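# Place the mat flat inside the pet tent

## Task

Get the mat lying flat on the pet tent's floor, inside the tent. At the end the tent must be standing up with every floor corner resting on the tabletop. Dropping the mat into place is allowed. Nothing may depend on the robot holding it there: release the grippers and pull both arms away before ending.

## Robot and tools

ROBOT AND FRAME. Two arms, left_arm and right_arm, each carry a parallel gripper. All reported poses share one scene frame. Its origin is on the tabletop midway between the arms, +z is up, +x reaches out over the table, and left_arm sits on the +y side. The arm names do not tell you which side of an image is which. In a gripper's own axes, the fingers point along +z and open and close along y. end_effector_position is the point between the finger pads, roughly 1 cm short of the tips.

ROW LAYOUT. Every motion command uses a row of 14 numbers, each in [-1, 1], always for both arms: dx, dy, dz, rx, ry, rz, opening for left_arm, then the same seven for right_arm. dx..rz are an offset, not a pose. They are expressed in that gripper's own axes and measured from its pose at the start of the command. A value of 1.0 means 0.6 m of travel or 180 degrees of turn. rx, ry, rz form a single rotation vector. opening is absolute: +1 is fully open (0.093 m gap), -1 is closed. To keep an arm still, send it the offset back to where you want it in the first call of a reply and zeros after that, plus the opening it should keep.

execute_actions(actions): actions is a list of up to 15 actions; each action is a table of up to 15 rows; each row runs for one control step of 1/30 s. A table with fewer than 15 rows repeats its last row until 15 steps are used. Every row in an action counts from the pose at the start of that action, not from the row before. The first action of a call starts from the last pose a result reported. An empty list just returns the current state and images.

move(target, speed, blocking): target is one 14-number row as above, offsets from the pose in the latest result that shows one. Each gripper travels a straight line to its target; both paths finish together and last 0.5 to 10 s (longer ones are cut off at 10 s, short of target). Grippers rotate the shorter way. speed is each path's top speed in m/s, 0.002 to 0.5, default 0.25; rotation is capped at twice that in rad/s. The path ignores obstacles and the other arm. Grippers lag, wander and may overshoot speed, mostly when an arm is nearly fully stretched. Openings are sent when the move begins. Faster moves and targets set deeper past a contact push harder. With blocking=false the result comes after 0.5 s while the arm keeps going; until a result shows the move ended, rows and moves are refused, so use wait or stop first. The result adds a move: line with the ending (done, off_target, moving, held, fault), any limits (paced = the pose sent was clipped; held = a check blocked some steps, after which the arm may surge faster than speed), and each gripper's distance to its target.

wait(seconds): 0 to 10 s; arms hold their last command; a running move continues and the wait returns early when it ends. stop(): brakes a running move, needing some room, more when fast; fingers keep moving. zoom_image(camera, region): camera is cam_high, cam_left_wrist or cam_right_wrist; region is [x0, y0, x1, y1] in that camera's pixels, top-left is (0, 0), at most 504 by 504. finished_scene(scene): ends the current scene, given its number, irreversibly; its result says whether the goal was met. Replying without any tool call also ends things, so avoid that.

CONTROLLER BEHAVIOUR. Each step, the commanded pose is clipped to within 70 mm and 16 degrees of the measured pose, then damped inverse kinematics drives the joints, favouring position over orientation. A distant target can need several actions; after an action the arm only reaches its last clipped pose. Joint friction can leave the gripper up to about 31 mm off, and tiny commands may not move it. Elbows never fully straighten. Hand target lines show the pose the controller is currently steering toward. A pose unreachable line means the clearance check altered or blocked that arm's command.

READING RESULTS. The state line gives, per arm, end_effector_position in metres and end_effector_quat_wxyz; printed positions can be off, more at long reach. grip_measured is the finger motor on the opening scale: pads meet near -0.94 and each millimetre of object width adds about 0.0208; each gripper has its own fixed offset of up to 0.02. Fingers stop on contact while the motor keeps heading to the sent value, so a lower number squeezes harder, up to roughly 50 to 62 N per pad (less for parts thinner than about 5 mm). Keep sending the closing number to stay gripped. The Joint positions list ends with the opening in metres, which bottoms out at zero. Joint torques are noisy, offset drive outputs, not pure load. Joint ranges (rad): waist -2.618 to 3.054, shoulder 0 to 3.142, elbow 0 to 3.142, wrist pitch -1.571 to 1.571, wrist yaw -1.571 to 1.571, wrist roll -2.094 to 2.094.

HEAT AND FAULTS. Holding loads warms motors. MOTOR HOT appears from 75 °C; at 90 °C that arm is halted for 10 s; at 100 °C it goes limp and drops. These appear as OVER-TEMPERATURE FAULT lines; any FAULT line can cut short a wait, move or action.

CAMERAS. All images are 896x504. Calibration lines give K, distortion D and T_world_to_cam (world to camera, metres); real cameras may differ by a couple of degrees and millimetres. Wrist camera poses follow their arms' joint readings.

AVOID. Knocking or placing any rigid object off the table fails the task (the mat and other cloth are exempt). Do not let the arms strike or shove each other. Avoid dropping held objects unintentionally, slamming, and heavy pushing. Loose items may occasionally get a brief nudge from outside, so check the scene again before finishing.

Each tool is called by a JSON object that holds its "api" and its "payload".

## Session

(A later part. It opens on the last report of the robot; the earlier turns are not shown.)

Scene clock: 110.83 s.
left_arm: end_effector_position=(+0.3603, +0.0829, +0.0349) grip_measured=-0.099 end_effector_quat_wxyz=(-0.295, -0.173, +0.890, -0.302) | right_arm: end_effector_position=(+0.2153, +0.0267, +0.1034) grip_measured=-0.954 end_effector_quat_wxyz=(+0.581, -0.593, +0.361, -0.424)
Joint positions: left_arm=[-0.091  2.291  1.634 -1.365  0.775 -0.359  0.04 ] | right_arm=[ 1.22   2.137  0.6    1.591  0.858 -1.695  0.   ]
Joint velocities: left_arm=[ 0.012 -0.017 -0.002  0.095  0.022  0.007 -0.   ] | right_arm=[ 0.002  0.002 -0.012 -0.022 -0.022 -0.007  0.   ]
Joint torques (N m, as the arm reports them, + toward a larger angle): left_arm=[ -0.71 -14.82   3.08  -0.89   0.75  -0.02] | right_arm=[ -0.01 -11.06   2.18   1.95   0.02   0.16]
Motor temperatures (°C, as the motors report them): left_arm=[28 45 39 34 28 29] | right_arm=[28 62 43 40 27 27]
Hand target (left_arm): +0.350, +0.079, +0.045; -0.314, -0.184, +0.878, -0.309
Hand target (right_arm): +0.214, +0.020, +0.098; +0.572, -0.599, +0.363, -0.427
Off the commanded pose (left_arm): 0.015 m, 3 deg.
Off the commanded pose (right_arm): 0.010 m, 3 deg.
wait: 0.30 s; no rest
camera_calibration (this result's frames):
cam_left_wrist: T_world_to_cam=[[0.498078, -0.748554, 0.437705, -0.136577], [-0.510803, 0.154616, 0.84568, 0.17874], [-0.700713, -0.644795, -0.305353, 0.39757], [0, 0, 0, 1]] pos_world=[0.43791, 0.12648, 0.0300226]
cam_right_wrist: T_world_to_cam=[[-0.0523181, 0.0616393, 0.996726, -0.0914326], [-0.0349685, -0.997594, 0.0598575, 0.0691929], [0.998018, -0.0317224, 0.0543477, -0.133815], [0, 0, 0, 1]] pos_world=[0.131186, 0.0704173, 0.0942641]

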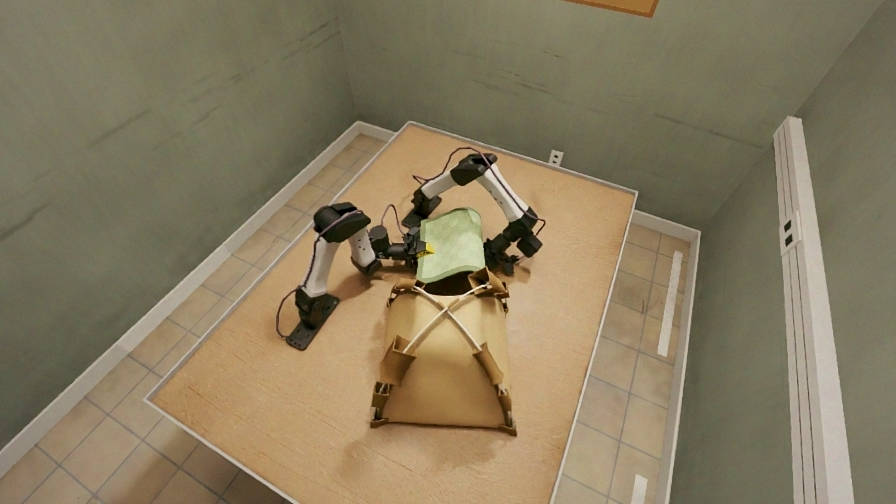

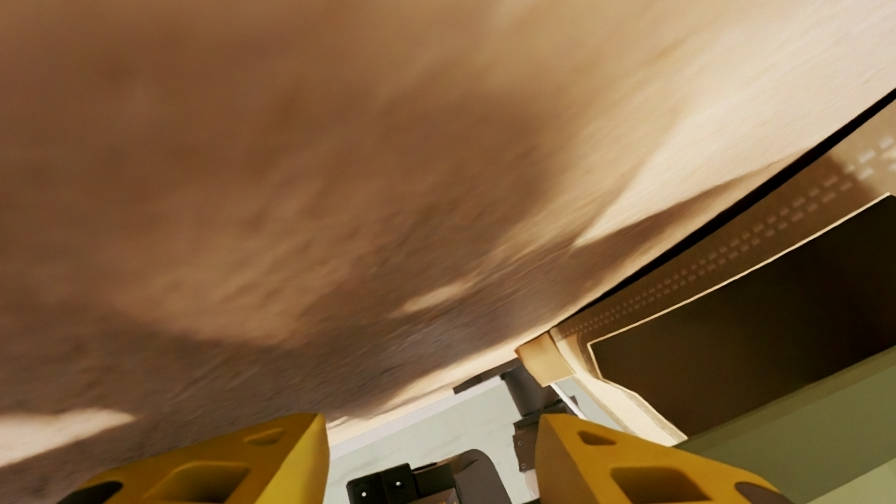

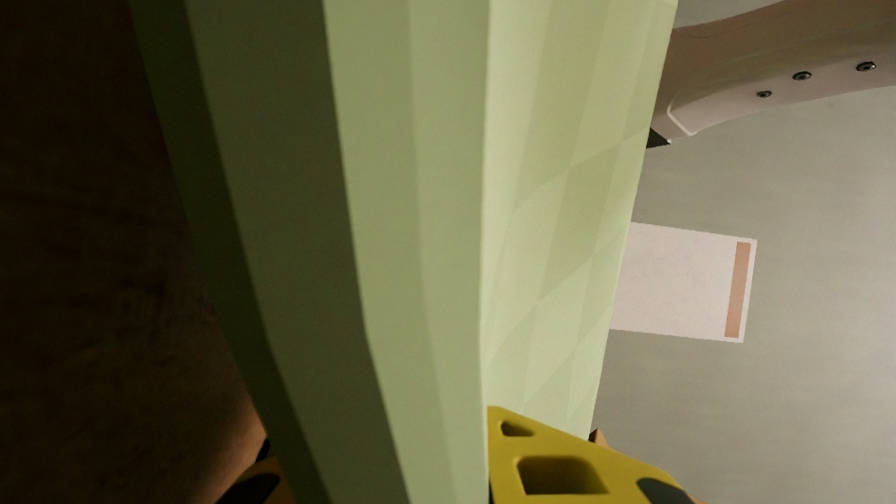

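{"api": "execute_actions", "payload": {"actions": [[[0.026,-0.003,0.002,0,0.020,0,-0.1,0.012,0.012,0,0,0,0,-0.97],[0.029,-0.006,0.005,0,0.023,0,-0.1,0.015,0.016,0,0,0,0,-0.97],[0.032,-0.009,0.008,0,0.026,0,-0.1,0.018,0.020,0,0,0,0,-0.97],[0.035,-0.012,0.011,0,0.029,0,-0.1,0.021,0.024,0,0,0,0,-0.97],[0.038,-0.015,0.014,0,0.032,0,-0.1,0.024,0.028,0,0,0,0,-0.97],[0.041,-0.018,0.017,0,0.035,0,-0.1,0.027,0.032,0,0,0,0,-0.97],[0.044,-0.021,0.020,0,0.038,0,-0.1,0.030,0.036,0,0,0,0,-0.97],[0.047,-0.024,0.023,0,0.040,0,-0.1,0.033,0.040,0,0,0,0,-0.97],[0.049,-0.026,0.025,0,0.040,0,-0.1,0.036,0.042,0,0,0,0,-0.97]]]}}

Scene clock: 117.17 s.
left_arm: end_effector_position=(+0.3458, +0.0633, +0.0399) grip_measured=-0.099 end_effector_quat_wxyz=(-0.324, -0.151, +0.882, -0.307) | right_arm: end_effector_position=(+0.2216, +0.0146, +0.0927) grip_measured=-0.954 end_effector_quat_wxyz=(+0.578, -0.601, +0.368, -0.411)
Joint positions: left_arm=[-0.142  2.308  1.647 -1.415  0.814 -0.331  0.04 ] | right_arm=[ 1.184  2.137  0.556  1.591  0.814 -1.648  0.   ]
Joint velocities: left_arm=[ 0.017  0.002 -0.007 -0.007  0.007  0.007  0.   ] | right_arm=[-0.017  0.002 -0.002 -0.022  0.022 -0.022  0.   ]
Joint torques (N m, as the arm reports them, + toward a larger angle): left_arm=[ -0.86 -12.34   5.96  -1.21   0.75   0.17] | right_arm=[-1.92 -9.33  2.03  1.98 -0.07  0.17]
Motor temperatures (°C, as the motors report them): left_arm=[28 46 39 34 28 29] | right_arm=[28 62 42 40 27 27]
Hand target (left_arm): +0.339, +0.057, +0.050; -0.348, -0.156, +0.870, -0.313
Hand target (right_arm): +0.226, +0.005, +0.082; +0.564, -0.609, +0.373, -0.415
Off the commanded pose (left_arm): 0.014 m, 3 deg.
Off the commanded pose (right_arm): 0.016 m, 2 deg.
joint sent to its limit (right arm) — the command would take joint 4 (wrist pitch) past its upper limit, so that joint was sent only as far as its limit.
camera_calibration (this result's frames):
cam_left_wrist: T_world_to_cam=[[0.478385, -0.757511, 0.444213, -0.139109], [-0.465028, 0.210573, 0.859888, 0.150159], [-0.744914, -0.617929, -0.251529, 0.387698], [0, 0, 0, 1]] pos_world=[0.425178, 0.102574, 0.0301912]
cam_right_wrist: T_world_to_cam=[[-0.0214236, 0.0589201, 0.998033, -0.0866364], [-0.0244912, -0.997993, 0.058392, 0.0557422], [0.99947, -0.0231921, 0.0228236, -0.137431], [0, 0, 0, 1]] pos_world=[0.136867, 0.0575476, 0.0863477]

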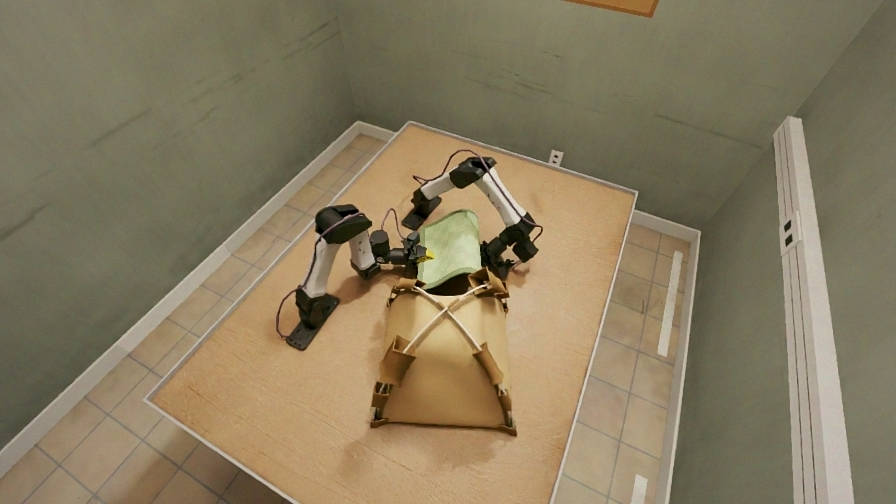

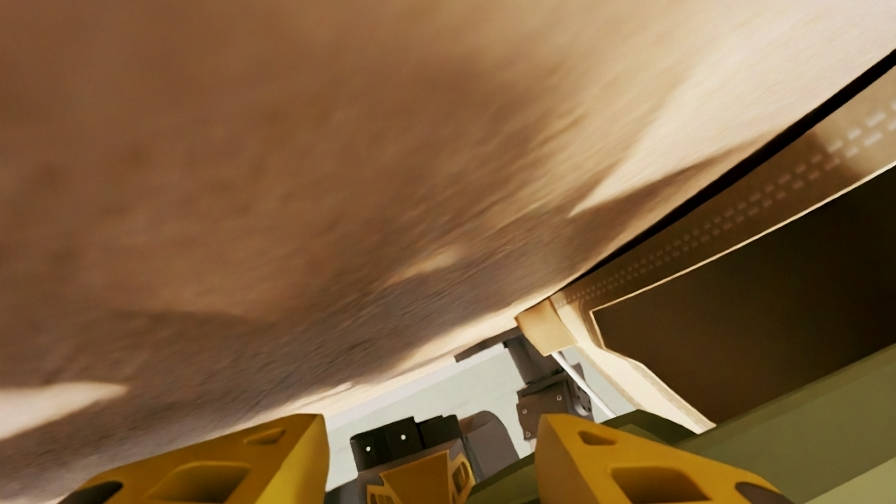

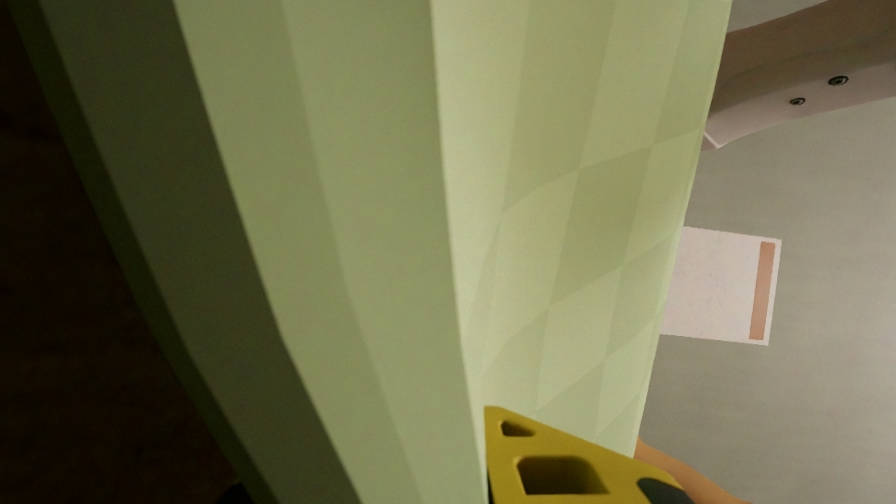

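{"api": "execute_actions", "payload": {"actions": [[[0.023,-0.002,0,0,0.018,0,-0.1,0,0.01,0.004,0,0,0.010,-0.97],[0.023,-0.002,0,0,0.018,0,-0.1,0,0.01,0.006,0,0,0.018,-0.97],[0.023,-0.002,0,0,0.018,0,-0.1,0,0.01,0.008,0,0,0.026,-0.97],[0.023,-0.002,0,0,0.018,0,-0.1,0,0.01,0.010,0,0,0.034,-0.97],[0.023,-0.002,0,0,0.018,0,-0.1,0,0.01,0.012,0,0,0.042,-0.97],[0.023,-0.002,0,0,0.018,0,-0.1,0,0.01,0.014,0,0,0.050,-0.97],[0.023,-0.002,0,0,0.018,0,-0.1,0,0.01,0.015,0,0,0.056,-0.97]]]}}

Scene clock: 120.27 s.
left_arm: end_effector_position=(+0.3430, +0.0635, +0.0416) grip_measured=-0.099 end_effector_quat_wxyz=(-0.327, -0.141, +0.881, -0.311) | right_arm: end_effector_position=(+0.2206, +0.0217, +0.0957) grip_measured=-0.954 end_effector_quat_wxyz=(+0.618, -0.573, +0.405, -0.356)
Joint positions: left_arm=[-0.142  2.309  1.647 -1.433  0.817 -0.3    0.04 ] | right_arm=[ 1.184  2.137  0.568  1.591  0.785 -1.493  0.   ]
Joint velocities: left_arm=[ 0.007  0.022  0.002  0.022  0.095 -0.051 -0.001] | right_arm=[ 0.007 -0.002  0.007 -0.022  0.022  0.051  0.   ]
Joint torques (N m, as the arm reports them, + toward a larger angle): left_arm=[ -0.61 -12.36   5.51  -1.21   0.6    0.23] | right_arm=[-2.27 -7.96  4.87  1.99  0.03  0.25]
Motor temperatures (°C, as the motors report them): left_arm=[28 46 39 34 28 29] | right_arm=[28 62 42 40 27 27]
Hand target (left_arm): +0.336, +0.061, +0.049; -0.348, -0.144, +0.873, -0.311
Hand target (right_arm): +0.230, +0.017, +0.087; +0.610, -0.568, +0.420, -0.359
Off the commanded pose (left_arm): 0.011 m, 3 deg.
Off the commanded pose (right_arm): 0.014 m, 2 deg.
joint sent to its limit (right arm) — the command would take joint 4 (wrist pitch) past its upper limit, so that joint was sent only as far as its limit.
camera_calibration (this result's frames):
cam_left_wrist: T_world_to_cam=[[0.464667, -0.759367, 0.455464, -0.134009], [-0.462579, 0.230431, 0.856109, 0.145391], [-0.755053, -0.608493, -0.244193, 0.388786], [0, 0, 0, 1]] pos_world=[0.423078, 0.101309, 0.031504]
cam_right_wrist: T_world_to_cam=[[0.037322, -0.0924178, 0.995021, -0.0993865], [0.00555337, -0.99568, -0.0926873, 0.0704268], [0.999288, 0.008985, -0.0366476, -0.131252], [0, 0, 0, 1]] pos_world=[0.134477, 0.0621168, 0.100609]

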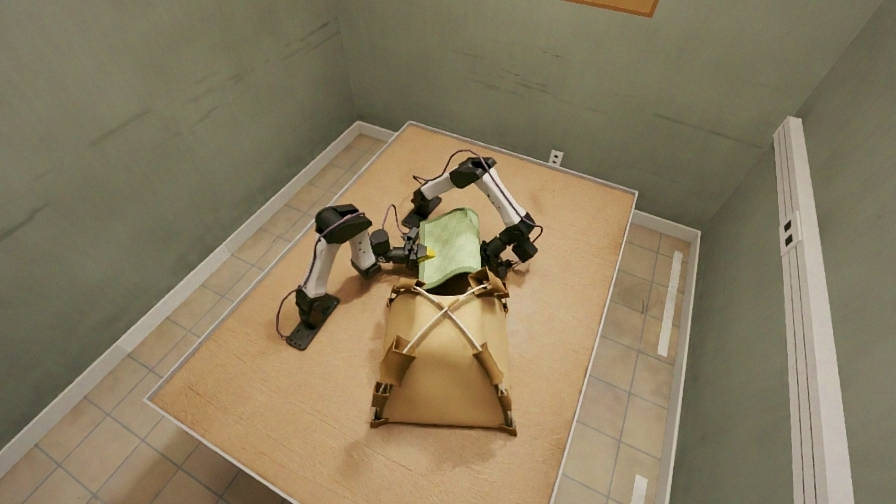

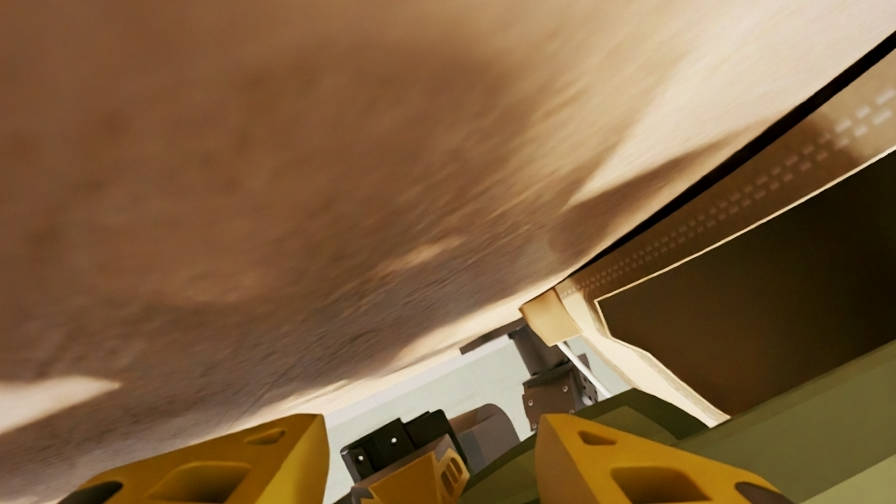

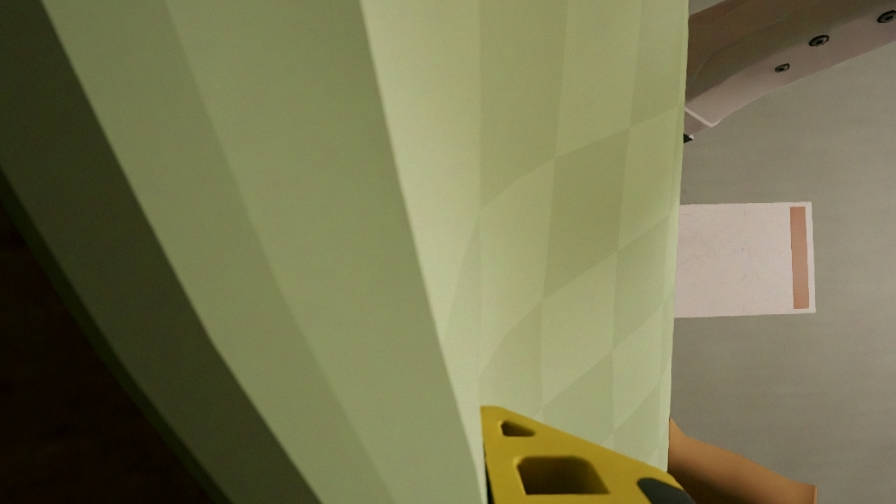

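{"api": "execute_actions", "payload": {"actions": [[[0.022,-0.002,-0.002,0,0.014,-0.012,-0.1,0.01,0.012,0.012,0,0.01,0.005,-0.97],[0.022,-0.002,-0.002,0,0.012,-0.022,-0.1,0.01,0.012,0.012,0,0.01,0.005,-0.97],[0.022,-0.002,-0.002,0,0.010,-0.032,-0.1,0.01,0.012,0.012,0,0.01,0.005,-0.97],[0.022,-0.002,-0.002,0,0.008,-0.042,-0.1,0.01,0.012,0.012,0,0.01,0.005,-0.97],[0.022,-0.002,-0.002,0,0.006,-0.052,-0.1,0.01,0.012,0.012,0,0.01,0.005,-0.97],[0.022,-0.002,-0.002,0,0.004,-0.062,-0.1,0.01,0.012,0.012,0,0.01,0.005,-0.97],[0.022,-0.002,-0.002,0,0.002,-0.072,-0.1,0.01,0.012,0.012,0,0.01,0.005,-0.97]]]}}

Scene clock: 122.10 s.
left_arm: end_effector_position=(+0.3463, +0.0640, +0.0425) grip_measured=-0.099 end_effector_quat_wxyz=(-0.343, -0.220, +0.870, -0.279) | right_arm: end_effector_position=(+0.2224, +0.0187, +0.0956) grip_measured=-0.954 end_effector_quat_wxyz=(+0.618, -0.565, +0.416, -0.355)
Joint positions: left_arm=[-0.142  2.297  1.647 -1.415  0.806 -0.494  0.04 ] | right_arm=[ 1.182  2.137  0.568  1.591  0.801 -1.474  0.   ]
Joint velocities: left_arm=[ 0.002 -0.027 -0.017  0.037 -0.007 -0.139  0.   ] | right_arm=[-0.017  0.002 -0.007 -0.007 -0.051  0.066  0.   ]
Joint torques (N m, as the arm reports them, + toward a larger angle): left_arm=[ -0.71 -14.96   2.76  -0.96   0.63  -0.09] | right_arm=[-1.45 -7.79  5.54  2.   -0.12  0.17]
Motor temperatures (°C, as the motors report them): left_arm=[28 46 39 34 28 29] | right_arm=[28 61 42 41 27 27]
Hand target (left_arm): +0.335, +0.063, +0.051; -0.363, -0.238, +0.859, -0.272
Hand target (right_arm): +0.229, +0.019, +0.088; +0.612, -0.565, +0.421, -0.359
Off the commanded pose (left_arm): 0.015 m, 3 deg.
Off the commanded pose (right_arm): 0.010 m, 1 deg.
joint sent to its limit (right arm) — the command would take joint 4 (wrist pitch) past its upper limit, so that joint was sent only as far as its limit.
camera_calibration (this result's frames):
cam_left_wrist: T_world_to_cam=[[0.585419, -0.738636, 0.334216, -0.173576], [-0.398226, 0.0970984, 0.912134, 0.129976], [-0.706187, -0.667074, -0.237301, 0.378358], [0, 0, 0, 1]] pos_world=[0.420566, 0.111563, 0.0292416]
cam_right_wrist: T_world_to_cam=[[0.0436186, -0.110556, 0.992912, -0.100548], [-0.013193, -0.993835, -0.110079, 0.0732166], [0.998961, -0.00829801, -0.0448083, -0.131847], [0, 0, 0, 1]] pos_world=[0.137061, 0.0605549, 0.101987]

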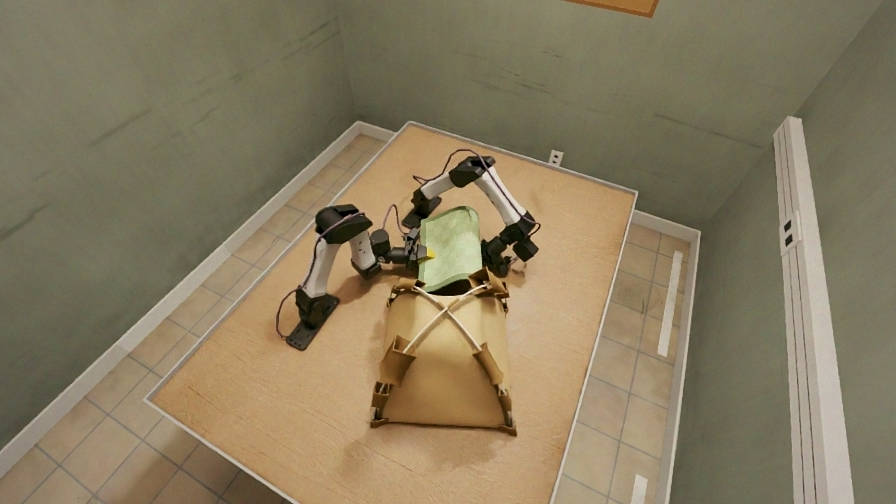

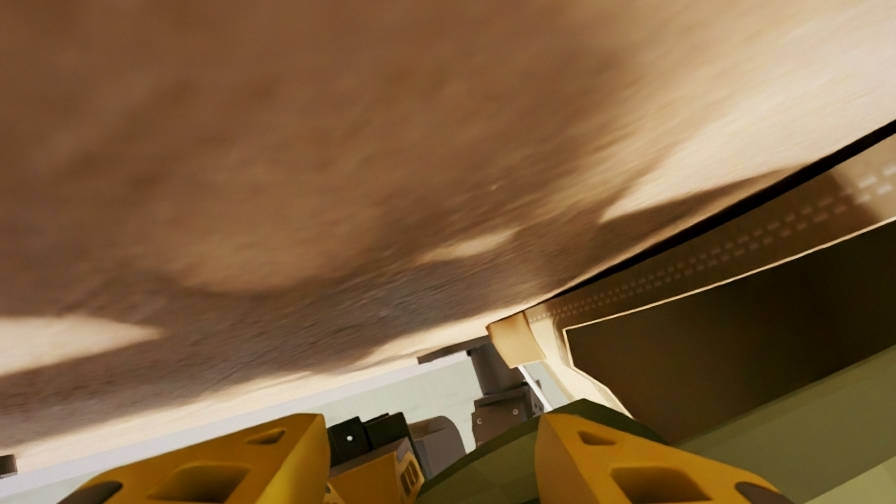

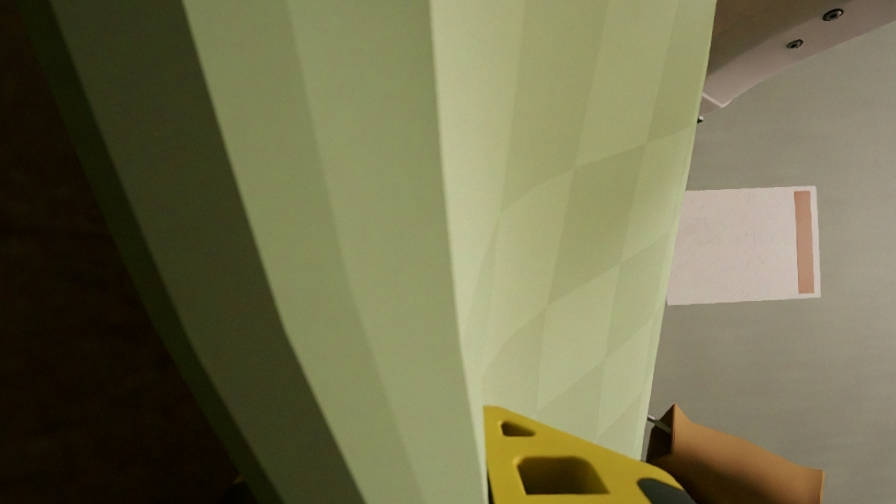

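{"api": "execute_actions", "payload": {"actions": [[[0.021,-0.006,0.002,0,0.012,-0.008,-0.1,0.012,0.008,0.010,0,0.006,0,-0.97],[0.021,-0.012,0.005,0,0.012,-0.008,-0.1,0.019,0.007,0.010,0,0.006,0,-0.97],[0.020,-0.018,0.008,0,0.012,-0.008,-0.1,0.026,0.006,0.010,0,0.006,0,-0.97],[0.020,-0.024,0.010,0,0.012,-0.008,-0.1,0.033,0.005,0.010,0,0.006,0,-0.97],[0.019,-0.030,0.013,0,0.012,-0.008,-0.1,0.040,0.004,0.010,0,0.006,0,-0.97],[0.019,-0.037,0.016,0,0.012,-0.008,-0.1,0.047,0.004,0.010,0,0.006,0,-0.97],[0.018,-0.044,0.019,0,0.012,-0.008,-0.1,0.054,0.003,0.010,0,0.006,0,-0.97],[0.018,-0.051,0.022,0,0.012,-0.008,-0.1,0.061,0.002,0.010,0,0.006,0,-0.97],[0.017,-0.058,0.025,0,0.012,-0.008,-0.1,0.068,0.001,0.010,0,0.006,0,-0.97],[0.017,-0.064,0.028,0,0.012,-0.008,-0.1,0.075,0.001,0.010,0,0.006,0,-0.97],[0.016,-0.070,0.031,0,0.012,-0.008,-0.1,0.083,0,0.010,0,0.006,0,-0.97]]]}}

Scene clock: 124.80 s.
left_arm: end_effector_position=(+0.3581, +0.0256, +0.0425) grip_measured=-0.099 end_effector_quat_wxyz=(-0.342, -0.214, +0.873, -0.274) | right_arm: end_effector_position=(+0.2472, -0.0173, +0.0976) grip_measured=-0.954 end_effector_quat_wxyz=(+0.608, -0.565, +0.426, -0.360)
Joint positions: left_arm=[-0.231  2.357  1.768 -1.398  0.832 -0.596  0.04 ] | right_arm=[ 1.062  2.076  0.481  1.591  0.706 -1.458  0.   ]
Joint velocities: left_arm=[-0.032  0.066  0.046  0.022  0.066 -0.11   0.   ] | right_arm=[-0.032 -0.002 -0.017 -0.051 -0.227  0.037  0.   ]
Joint torques (N m, as the arm reports them, + toward a larger angle): left_arm=[ -0.76 -13.14   6.2   -0.88   0.83   0.04] | right_arm=[ -1.48 -10.09   2.12   2.05  -0.04   0.22]
Motor temperatures (°C, as the motors report them): left_arm=[28 46 39 34 28 29] | right_arm=[28 61 42 41 27 27]
Hand target (left_arm): +0.355, +0.019, +0.052; -0.362, -0.226, +0.860, -0.279
Hand target (right_arm): +0.249, -0.024, +0.092; +0.602, -0.571, +0.429, -0.357
Off the commanded pose (left_arm): 0.012 m, 3 deg.
Off the commanded pose (right_arm): 0.010 m, 1 deg.
joint sent to its limit (right arm) — the command would take joint 4 (wrist pitch) past its upper limit, so that joint was sent only as far as its limit.
camera_calibration (this result's frames):
cam_left_wrist: T_world_to_cam=[[0.572537, -0.749231, 0.332949, -0.203834], [-0.402341, 0.0970823, 0.910328, 0.139871], [-0.714369, -0.655155, -0.245863, 0.36405], [0, 0, 0, 1]] pos_world=[0.433044, 0.0722121, 0.0300447]
cam_right_wrist: T_world_to_cam=[[0.0565031, -0.103202, 0.993054, -0.110644], [-0.0390013, -0.994112, -0.101093, 0.0435468], [0.99764, -0.0330183, -0.0601955, -0.155469], [0, 0, 0, 1]] pos_world=[0.163052, 0.0267384, 0.104919]

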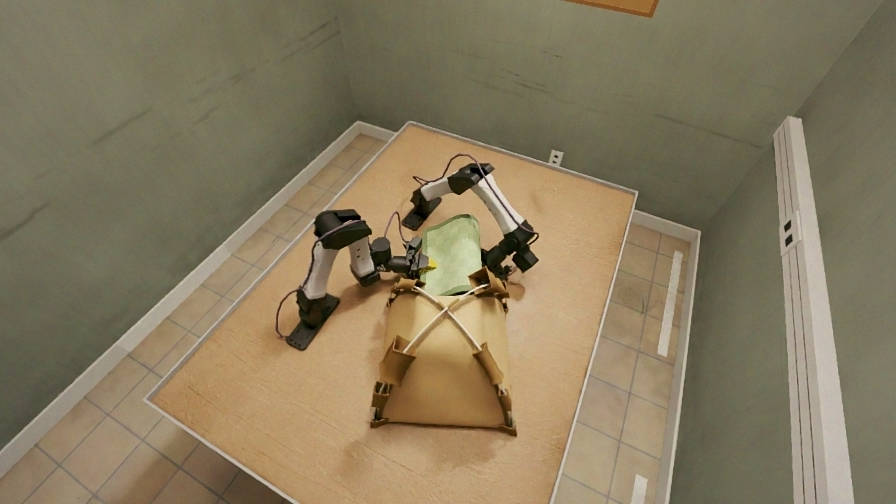

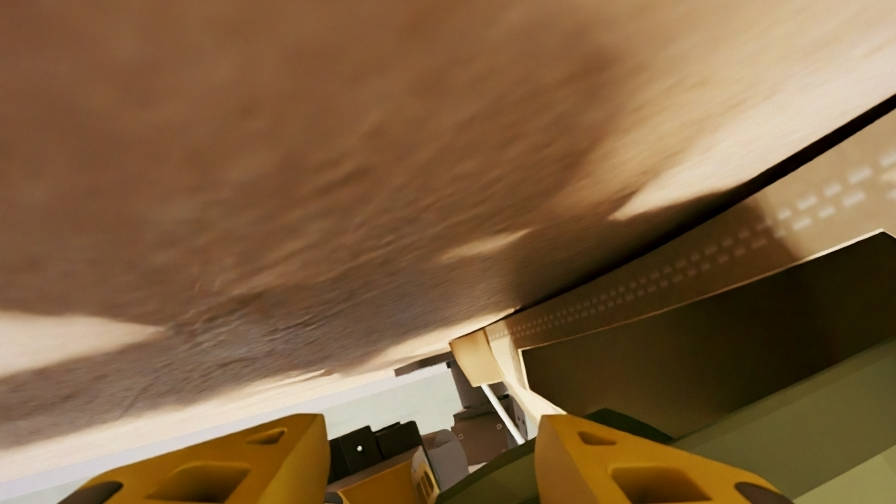

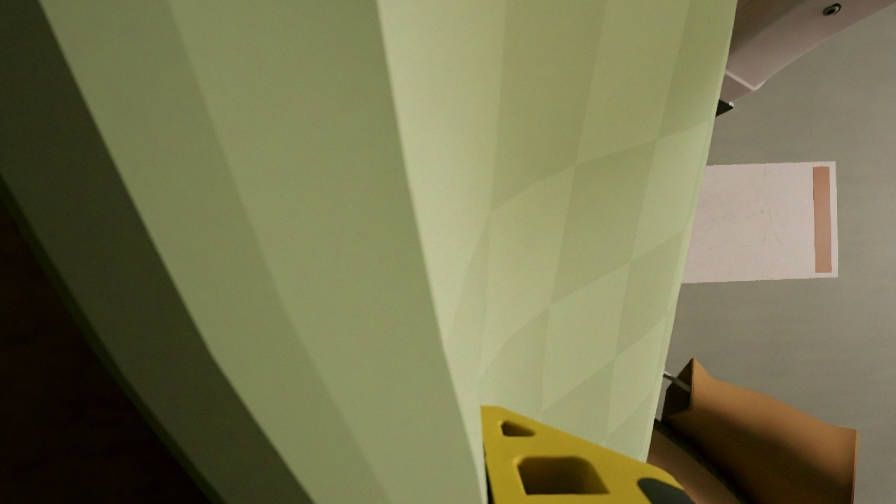

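{"api": "execute_actions", "payload": {"actions": [[[0.018,-0.012,0.004,0,0.012,-0.006,-0.1,0.014,0.008,0,0,0,0,-0.97],[0.017,-0.018,0.007,0,0.012,-0.006,-0.1,0.020,0.007,-0.001,0,0,0,-0.97],[0.016,-0.024,0.009,0,0.012,-0.006,-0.1,0.026,0.006,-0.002,0,0,0,-0.97],[0.015,-0.030,0.012,0,0.012,-0.006,-0.1,0.032,0.005,-0.003,0,0,0,-0.97],[0.015,-0.036,0.014,0,0.012,-0.006,-0.1,0.038,0.004,-0.004,0,0,0,-0.97],[0.014,-0.042,0.017,0,0.012,-0.006,-0.1,0.044,0.004,-0.005,0,0,0,-0.97],[0.013,-0.048,0.019,0,0.012,-0.006,-0.1,0.050,0.003,-0.006,0,0,0,-0.97],[0.013,-0.054,0.022,0,0.012,-0.006,-0.1,0.056,0.002,-0.007,0,0,0,-0.97],[0.012,-0.060,0.024,0,0.012,-0.006,-0.1,0.062,0.001,-0.008,0,0,0,-0.97],[0.012,-0.064,0.026,0,0.012,-0.006,-0.1,0.068,0.001,-0.009,0,0,0,-0.97]]]}}

Scene clock: 126.17 s.
left_arm: end_effector_position=(+0.3724, -0.0071, +0.0415) grip_measured=-0.099 end_effector_quat_wxyz=(-0.337, -0.209, +0.877, -0.272) | right_arm: end_effector_position=(+0.2580, -0.0499, +0.0996) grip_measured=-0.954 end_effector_quat_wxyz=(+0.601, -0.571, +0.431, -0.358)
Joint positions: left_arm=[-0.295  2.435  1.919 -1.4    0.845 -0.678  0.04 ] | right_arm=[ 0.967  2.005  0.387  1.592  0.613 -1.446  0.   ]
Joint velocities: left_arm=[ 0.002  0.002  0.046 -0.037  0.051 -0.095 -0.001] | right_arm=[-0.007 -0.007 -0.012  0.022 -0.11  -0.007  0.   ]
Joint torques (N m, as the arm reports them, + toward a larger angle): left_arm=[ -1.14 -13.69   6.54  -0.74   0.87  -0.02] | right_arm=[-1.72 -9.3   1.92  2.09 -0.08  0.21]
Motor temperatures (°C, as the motors report them): left_arm=[28 46 39 34 28 29] | right_arm=[28 61 42 41 27 27]
Hand target (left_arm): +0.367, -0.015, +0.050; -0.360, -0.218, +0.864, -0.276
Hand target (right_arm): +0.259, -0.057, +0.095; +0.594, -0.575, +0.435, -0.356
Off the commanded pose (left_arm): 0.013 m, 3 deg.
Off the commanded pose (right_arm): 0.010 m, 1 deg.
joint sent to its limit (right arm) — the command would take joint 4 (wrist pitch) past its upper limit, so that joint was sent only as far as its limit.
camera_calibration (this result's frames):
cam_left_wrist: T_world_to_cam=[[0.561617, -0.756036, 0.336149, -0.23234], [-0.412476, 0.0963578, 0.905858, 0.153716], [-0.717252, -0.647399, -0.257731, 0.354247], [0, 0, 0, 1]] pos_world=[0.447975, 0.0388698, 0.0301562]
cam_right_wrist: T_world_to_cam=[[0.0739255, -0.0946468, 0.992762, -0.120656], [-0.0435277, -0.994844, -0.091604, 0.0119533], [0.996313, -0.0364408, -0.0776641, -0.165223], [0, 0, 0, 1]] pos_world=[0.174053, -0.00554885, 0.108046]

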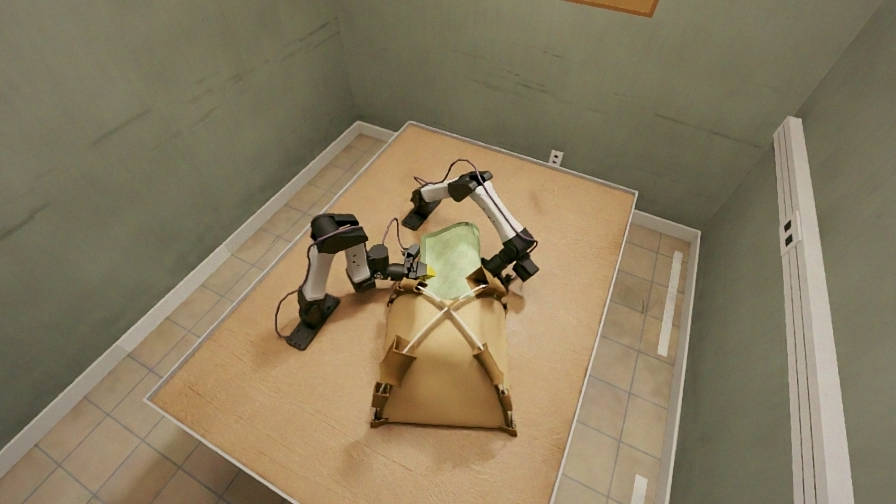

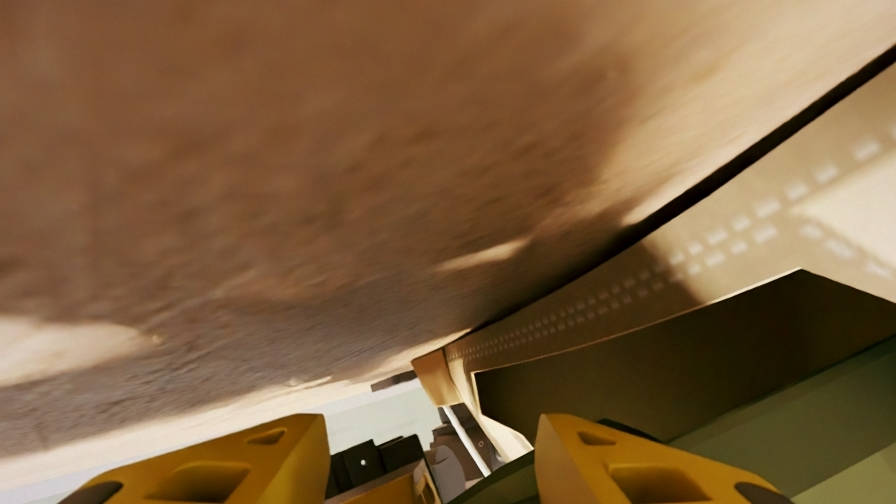

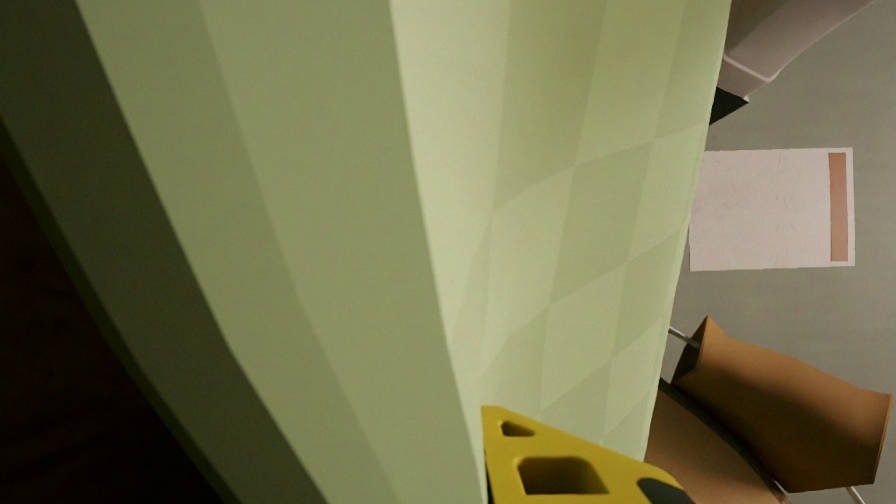

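{"api": "move", "payload": {"target": [-0.05,0.04,-0.133,0,-0.08,0,-0.1,0.008,0.005,0,0,0,0,-0.97], "speed": 0.12}}

Scene clock: 132.97 s.
left_arm: end_effector_position=(+0.4175, +0.0637, +0.0545) grip_measured=-0.099 end_effector_quat_wxyz=(-0.233, -0.245, +0.909, -0.244) | right_arm: end_effector_position=(+0.2570, -0.0476, +0.0996) grip_measured=-0.954 end_effector_quat_wxyz=(+0.604, -0.573, +0.428, -0.352)
Joint positions: left_arm=[-0.152  2.343  1.921 -1.37   0.657 -0.674  0.04 ] | right_arm=[ 0.967  2.005  0.387  1.592  0.599 -1.443  0.   ]
Joint velocities: left_arm=[-0.012 -0.012 -0.007 -0.081 -0.051 -0.11   0.   ] | right_arm=[ 0.007  0.002  0.007 -0.022 -0.081 -0.037  0.   ]
Joint torques (N m, as the arm reports them, + toward a larger angle): left_arm=[ -0.07 -15.53   6.04  -0.23   0.22   0.1 ] | right_arm=[-1.49 -9.18  2.8   2.1  -0.02  0.16]
Motor temperatures (°C, as the motors report them): left_arm=[28 47 39 34 28 29] | right_arm=[28 60 41 41 27 27]
Hand target (left_arm): +0.419, +0.066, +0.063; -0.223, -0.241, +0.913, -0.243
Hand target (right_arm): +0.260, -0.054, +0.097; +0.597, -0.573, +0.433, -0.356
Off the commanded pose (left_arm): 0.008 m, 1 deg.
Off the commanded pose (right_arm): 0.008 m, 1 deg.
joint sent to its limit (right arm) — the command would take joint 4 (wrist pitch) past its upper limit, so that joint was sent only as far as its limit.
move: done
camera_calibration (this result's frames):
cam_left_wrist: T_world_to_cam=[[0.569871, -0.751562, 0.332267, -0.21205], [-0.563948, -0.0636053, 0.823357, 0.231609], [-0.59767, -0.656589, -0.460089, 0.397448], [0, 0, 0, 1]] pos_world=[0.488999, 0.116323, 0.0626218]
cam_right_wrist: T_world_to_cam=[[0.0767965, -0.096567, 0.992359, -0.121125], [-0.0293174, -0.995087, -0.0945636, 0.0107815], [0.996616, -0.0218312, -0.0792503, -0.163433], [0, 0, 0, 1]] pos_world=[0.172498, -0.00453608, 0.108267]

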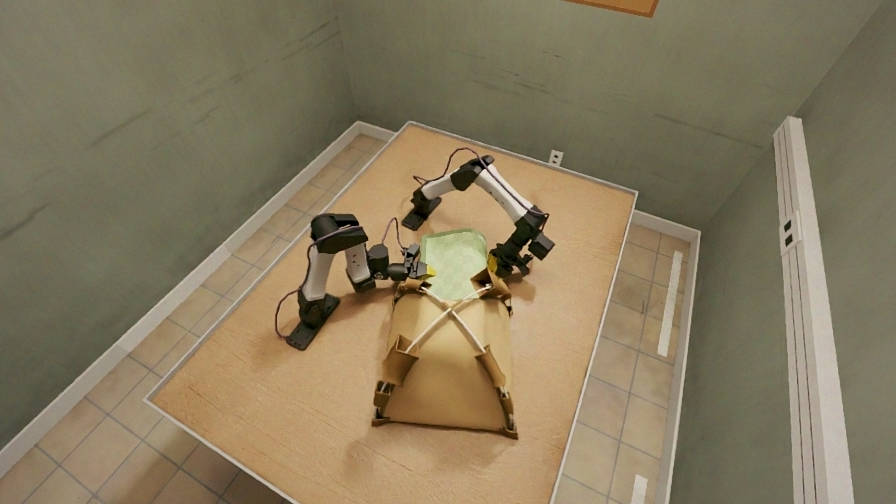

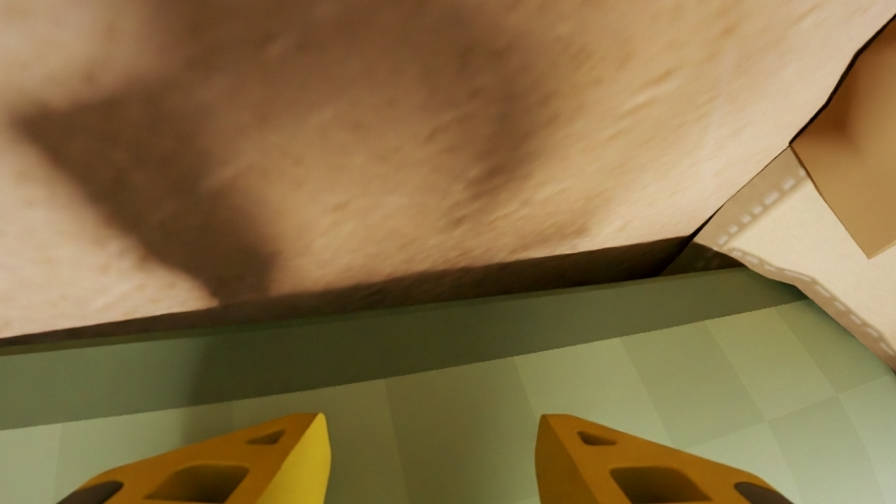

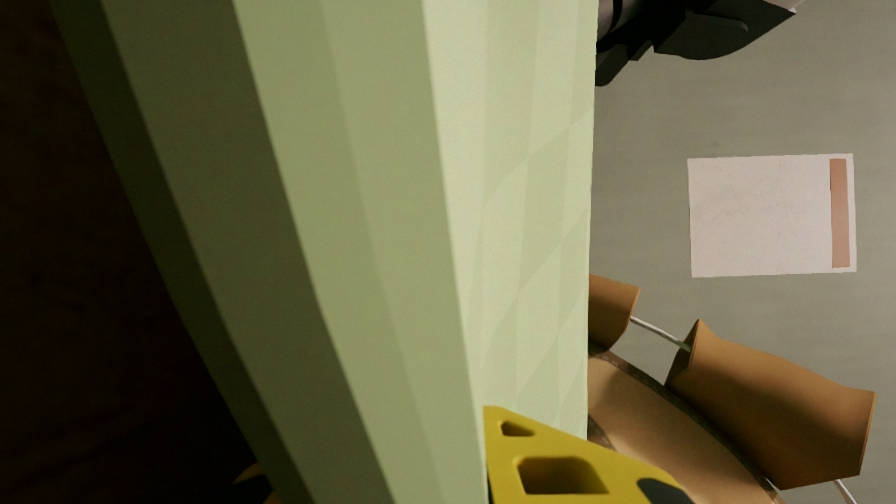

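{"api": "zoom_image", "payload": {"camera": "cam_high", "region": [390, 210, 530, 310]}}

Region (390, 210, 530, 310) of cam_high's 896x504 image, scaled by 3.600, with more detail than that image has; it fills the top 360 rows of this view, and the rest is white.

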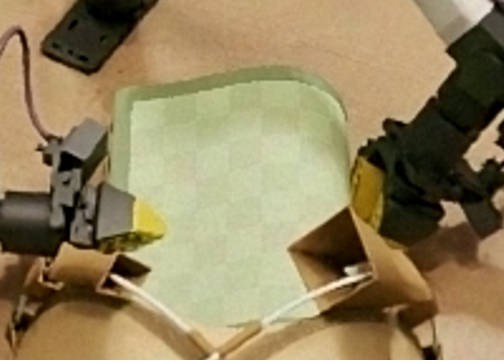

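{"api": "move", "payload": {"target": [0.130,0.159,-0.269,0.2254,-0.1317,0.1323,-0.1,0.008,0.003,0,0,0,0,-0.97], "speed": 0.3}}

Scene clock: 137.77 s.
left_arm: end_effector_position=(+0.3595, +0.2031, +0.1964) grip_measured=-0.099 end_effector_quat_wxyz=(+0.109, -0.161, +0.833, -0.517) | right_arm: end_effector_position=(+0.2567, -0.0468, +0.0996) grip_measured=-0.954 end_effector_quat_wxyz=(+0.605, -0.574, +0.426, -0.351)
Joint positions: left_arm=[ 0.402  1.539  1.167 -1.06   1.109 -0.138  0.04 ] | right_arm=[ 0.967  2.005  0.387  1.592  0.593 -1.443  0.   ]
Joint velocities: left_arm=[ 0.002 -0.002 -0.017 -0.051  0.007  0.051  0.001] | right_arm=[-0.002 -0.002 -0.017  0.051  0.007 -0.007  0.   ]
Joint torques (N m, as the arm reports them, + toward a larger angle): left_arm=[ 0.12 -7.76  4.99  0.51  0.74  0.17] | right_arm=[-1.58 -9.55  2.78  2.09 -0.16  0.18]
Motor temperatures (°C, as the motors report them): left_arm=[28 48 39 33 28 29] | right_arm=[28 60 41 41 27 27]
Hand target (left_arm): +0.355, +0.202, +0.196; +0.107, -0.162, +0.830, -0.524
Hand target (right_arm): +0.259, -0.052, +0.098; +0.601, -0.575, +0.429, -0.351
Off the commanded pose (left_arm): 0.009 m, 2 deg.
Off the commanded pose (right_arm): 0.006 m, 0 deg.
joint sent to its limit (right arm) — the command would take joint 4 (wrist pitch) past its upper limit, so that joint was sent only as far as its limit.
move: done
camera_calibration (this result's frames):
cam_left_wrist: T_world_to_cam=[[0.161063, -0.399825, 0.902329, -0.157825], [-0.983837, 0.00744822, 0.178912, 0.354061], [-0.0782544, -0.916561, -0.392163, 0.372359], [0, 0, 0, 1]] pos_world=[0.402897, 0.27555, 0.22509]
cam_right_wrist: T_world_to_cam=[[0.0774323, -0.096233, 0.992342, -0.12115], [-0.0240161, -0.995222, -0.0946383, 0.0102329], [0.996708, -0.0165042, -0.0793734, -0.162825], [0, 0, 0, 1]] pos_world=[0.171916, -0.00416191, 0.108267]

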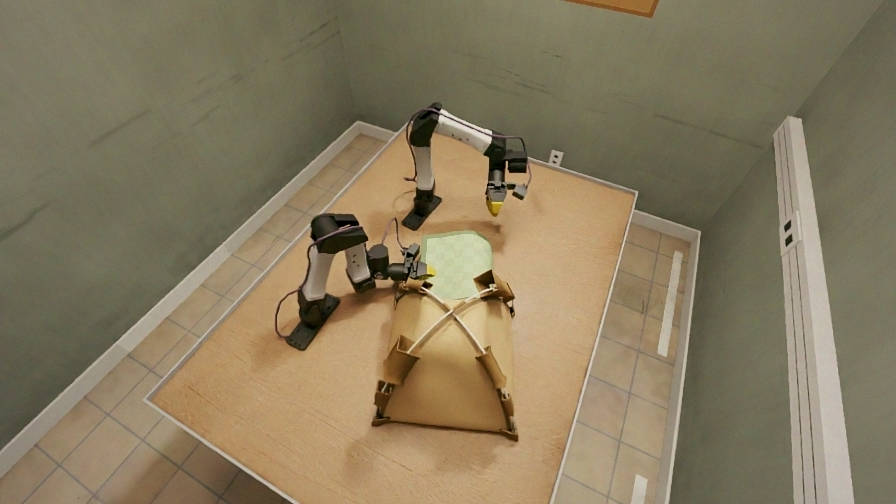

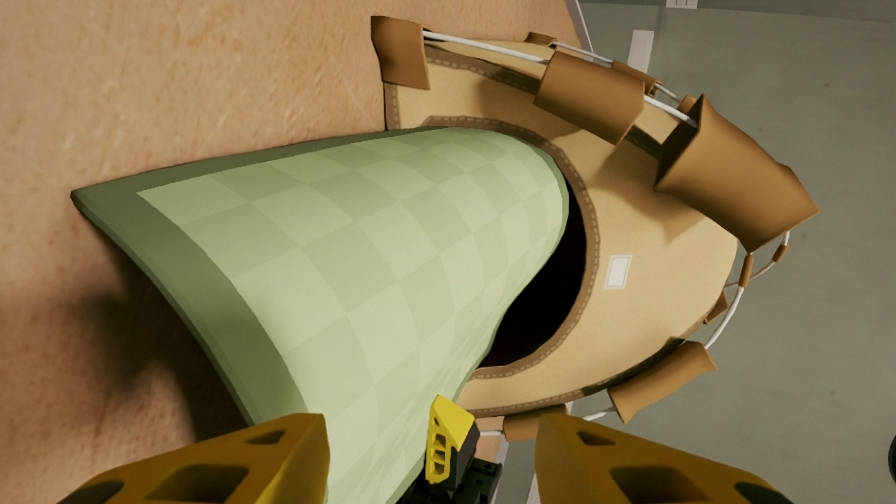

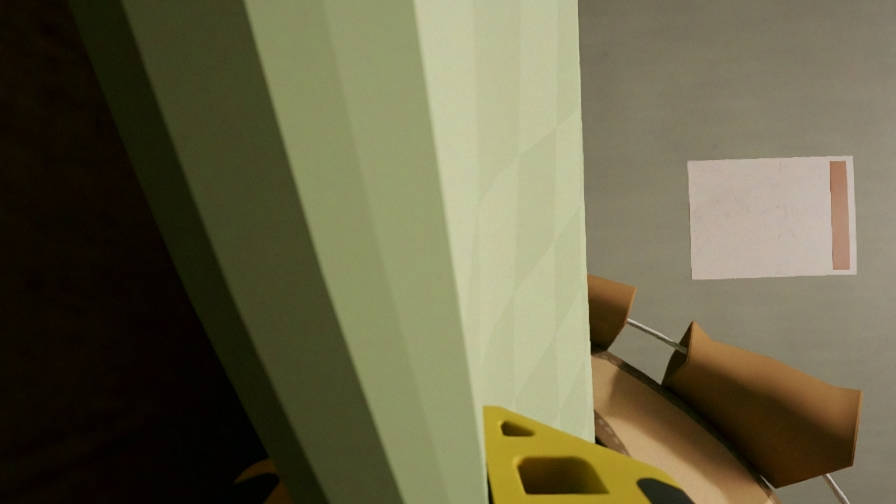

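{"api": "zoom_image", "payload": {"camera": "cam_left_wrist", "region": [380, 80, 680, 420]}}

Region (380, 80, 680, 420) of cam_left_wrist's 896x504 image, scaled by 1.482, with more detail than that image has; it fills the left 445 columns of this view, and the rest is white.

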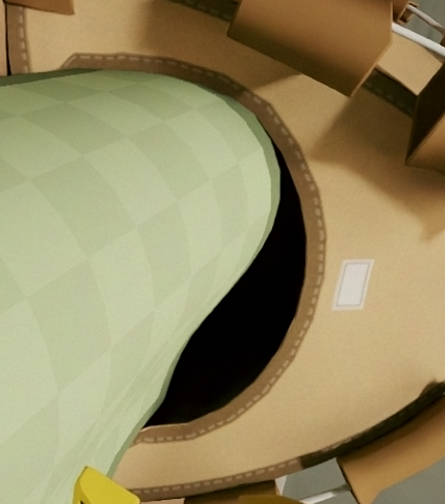

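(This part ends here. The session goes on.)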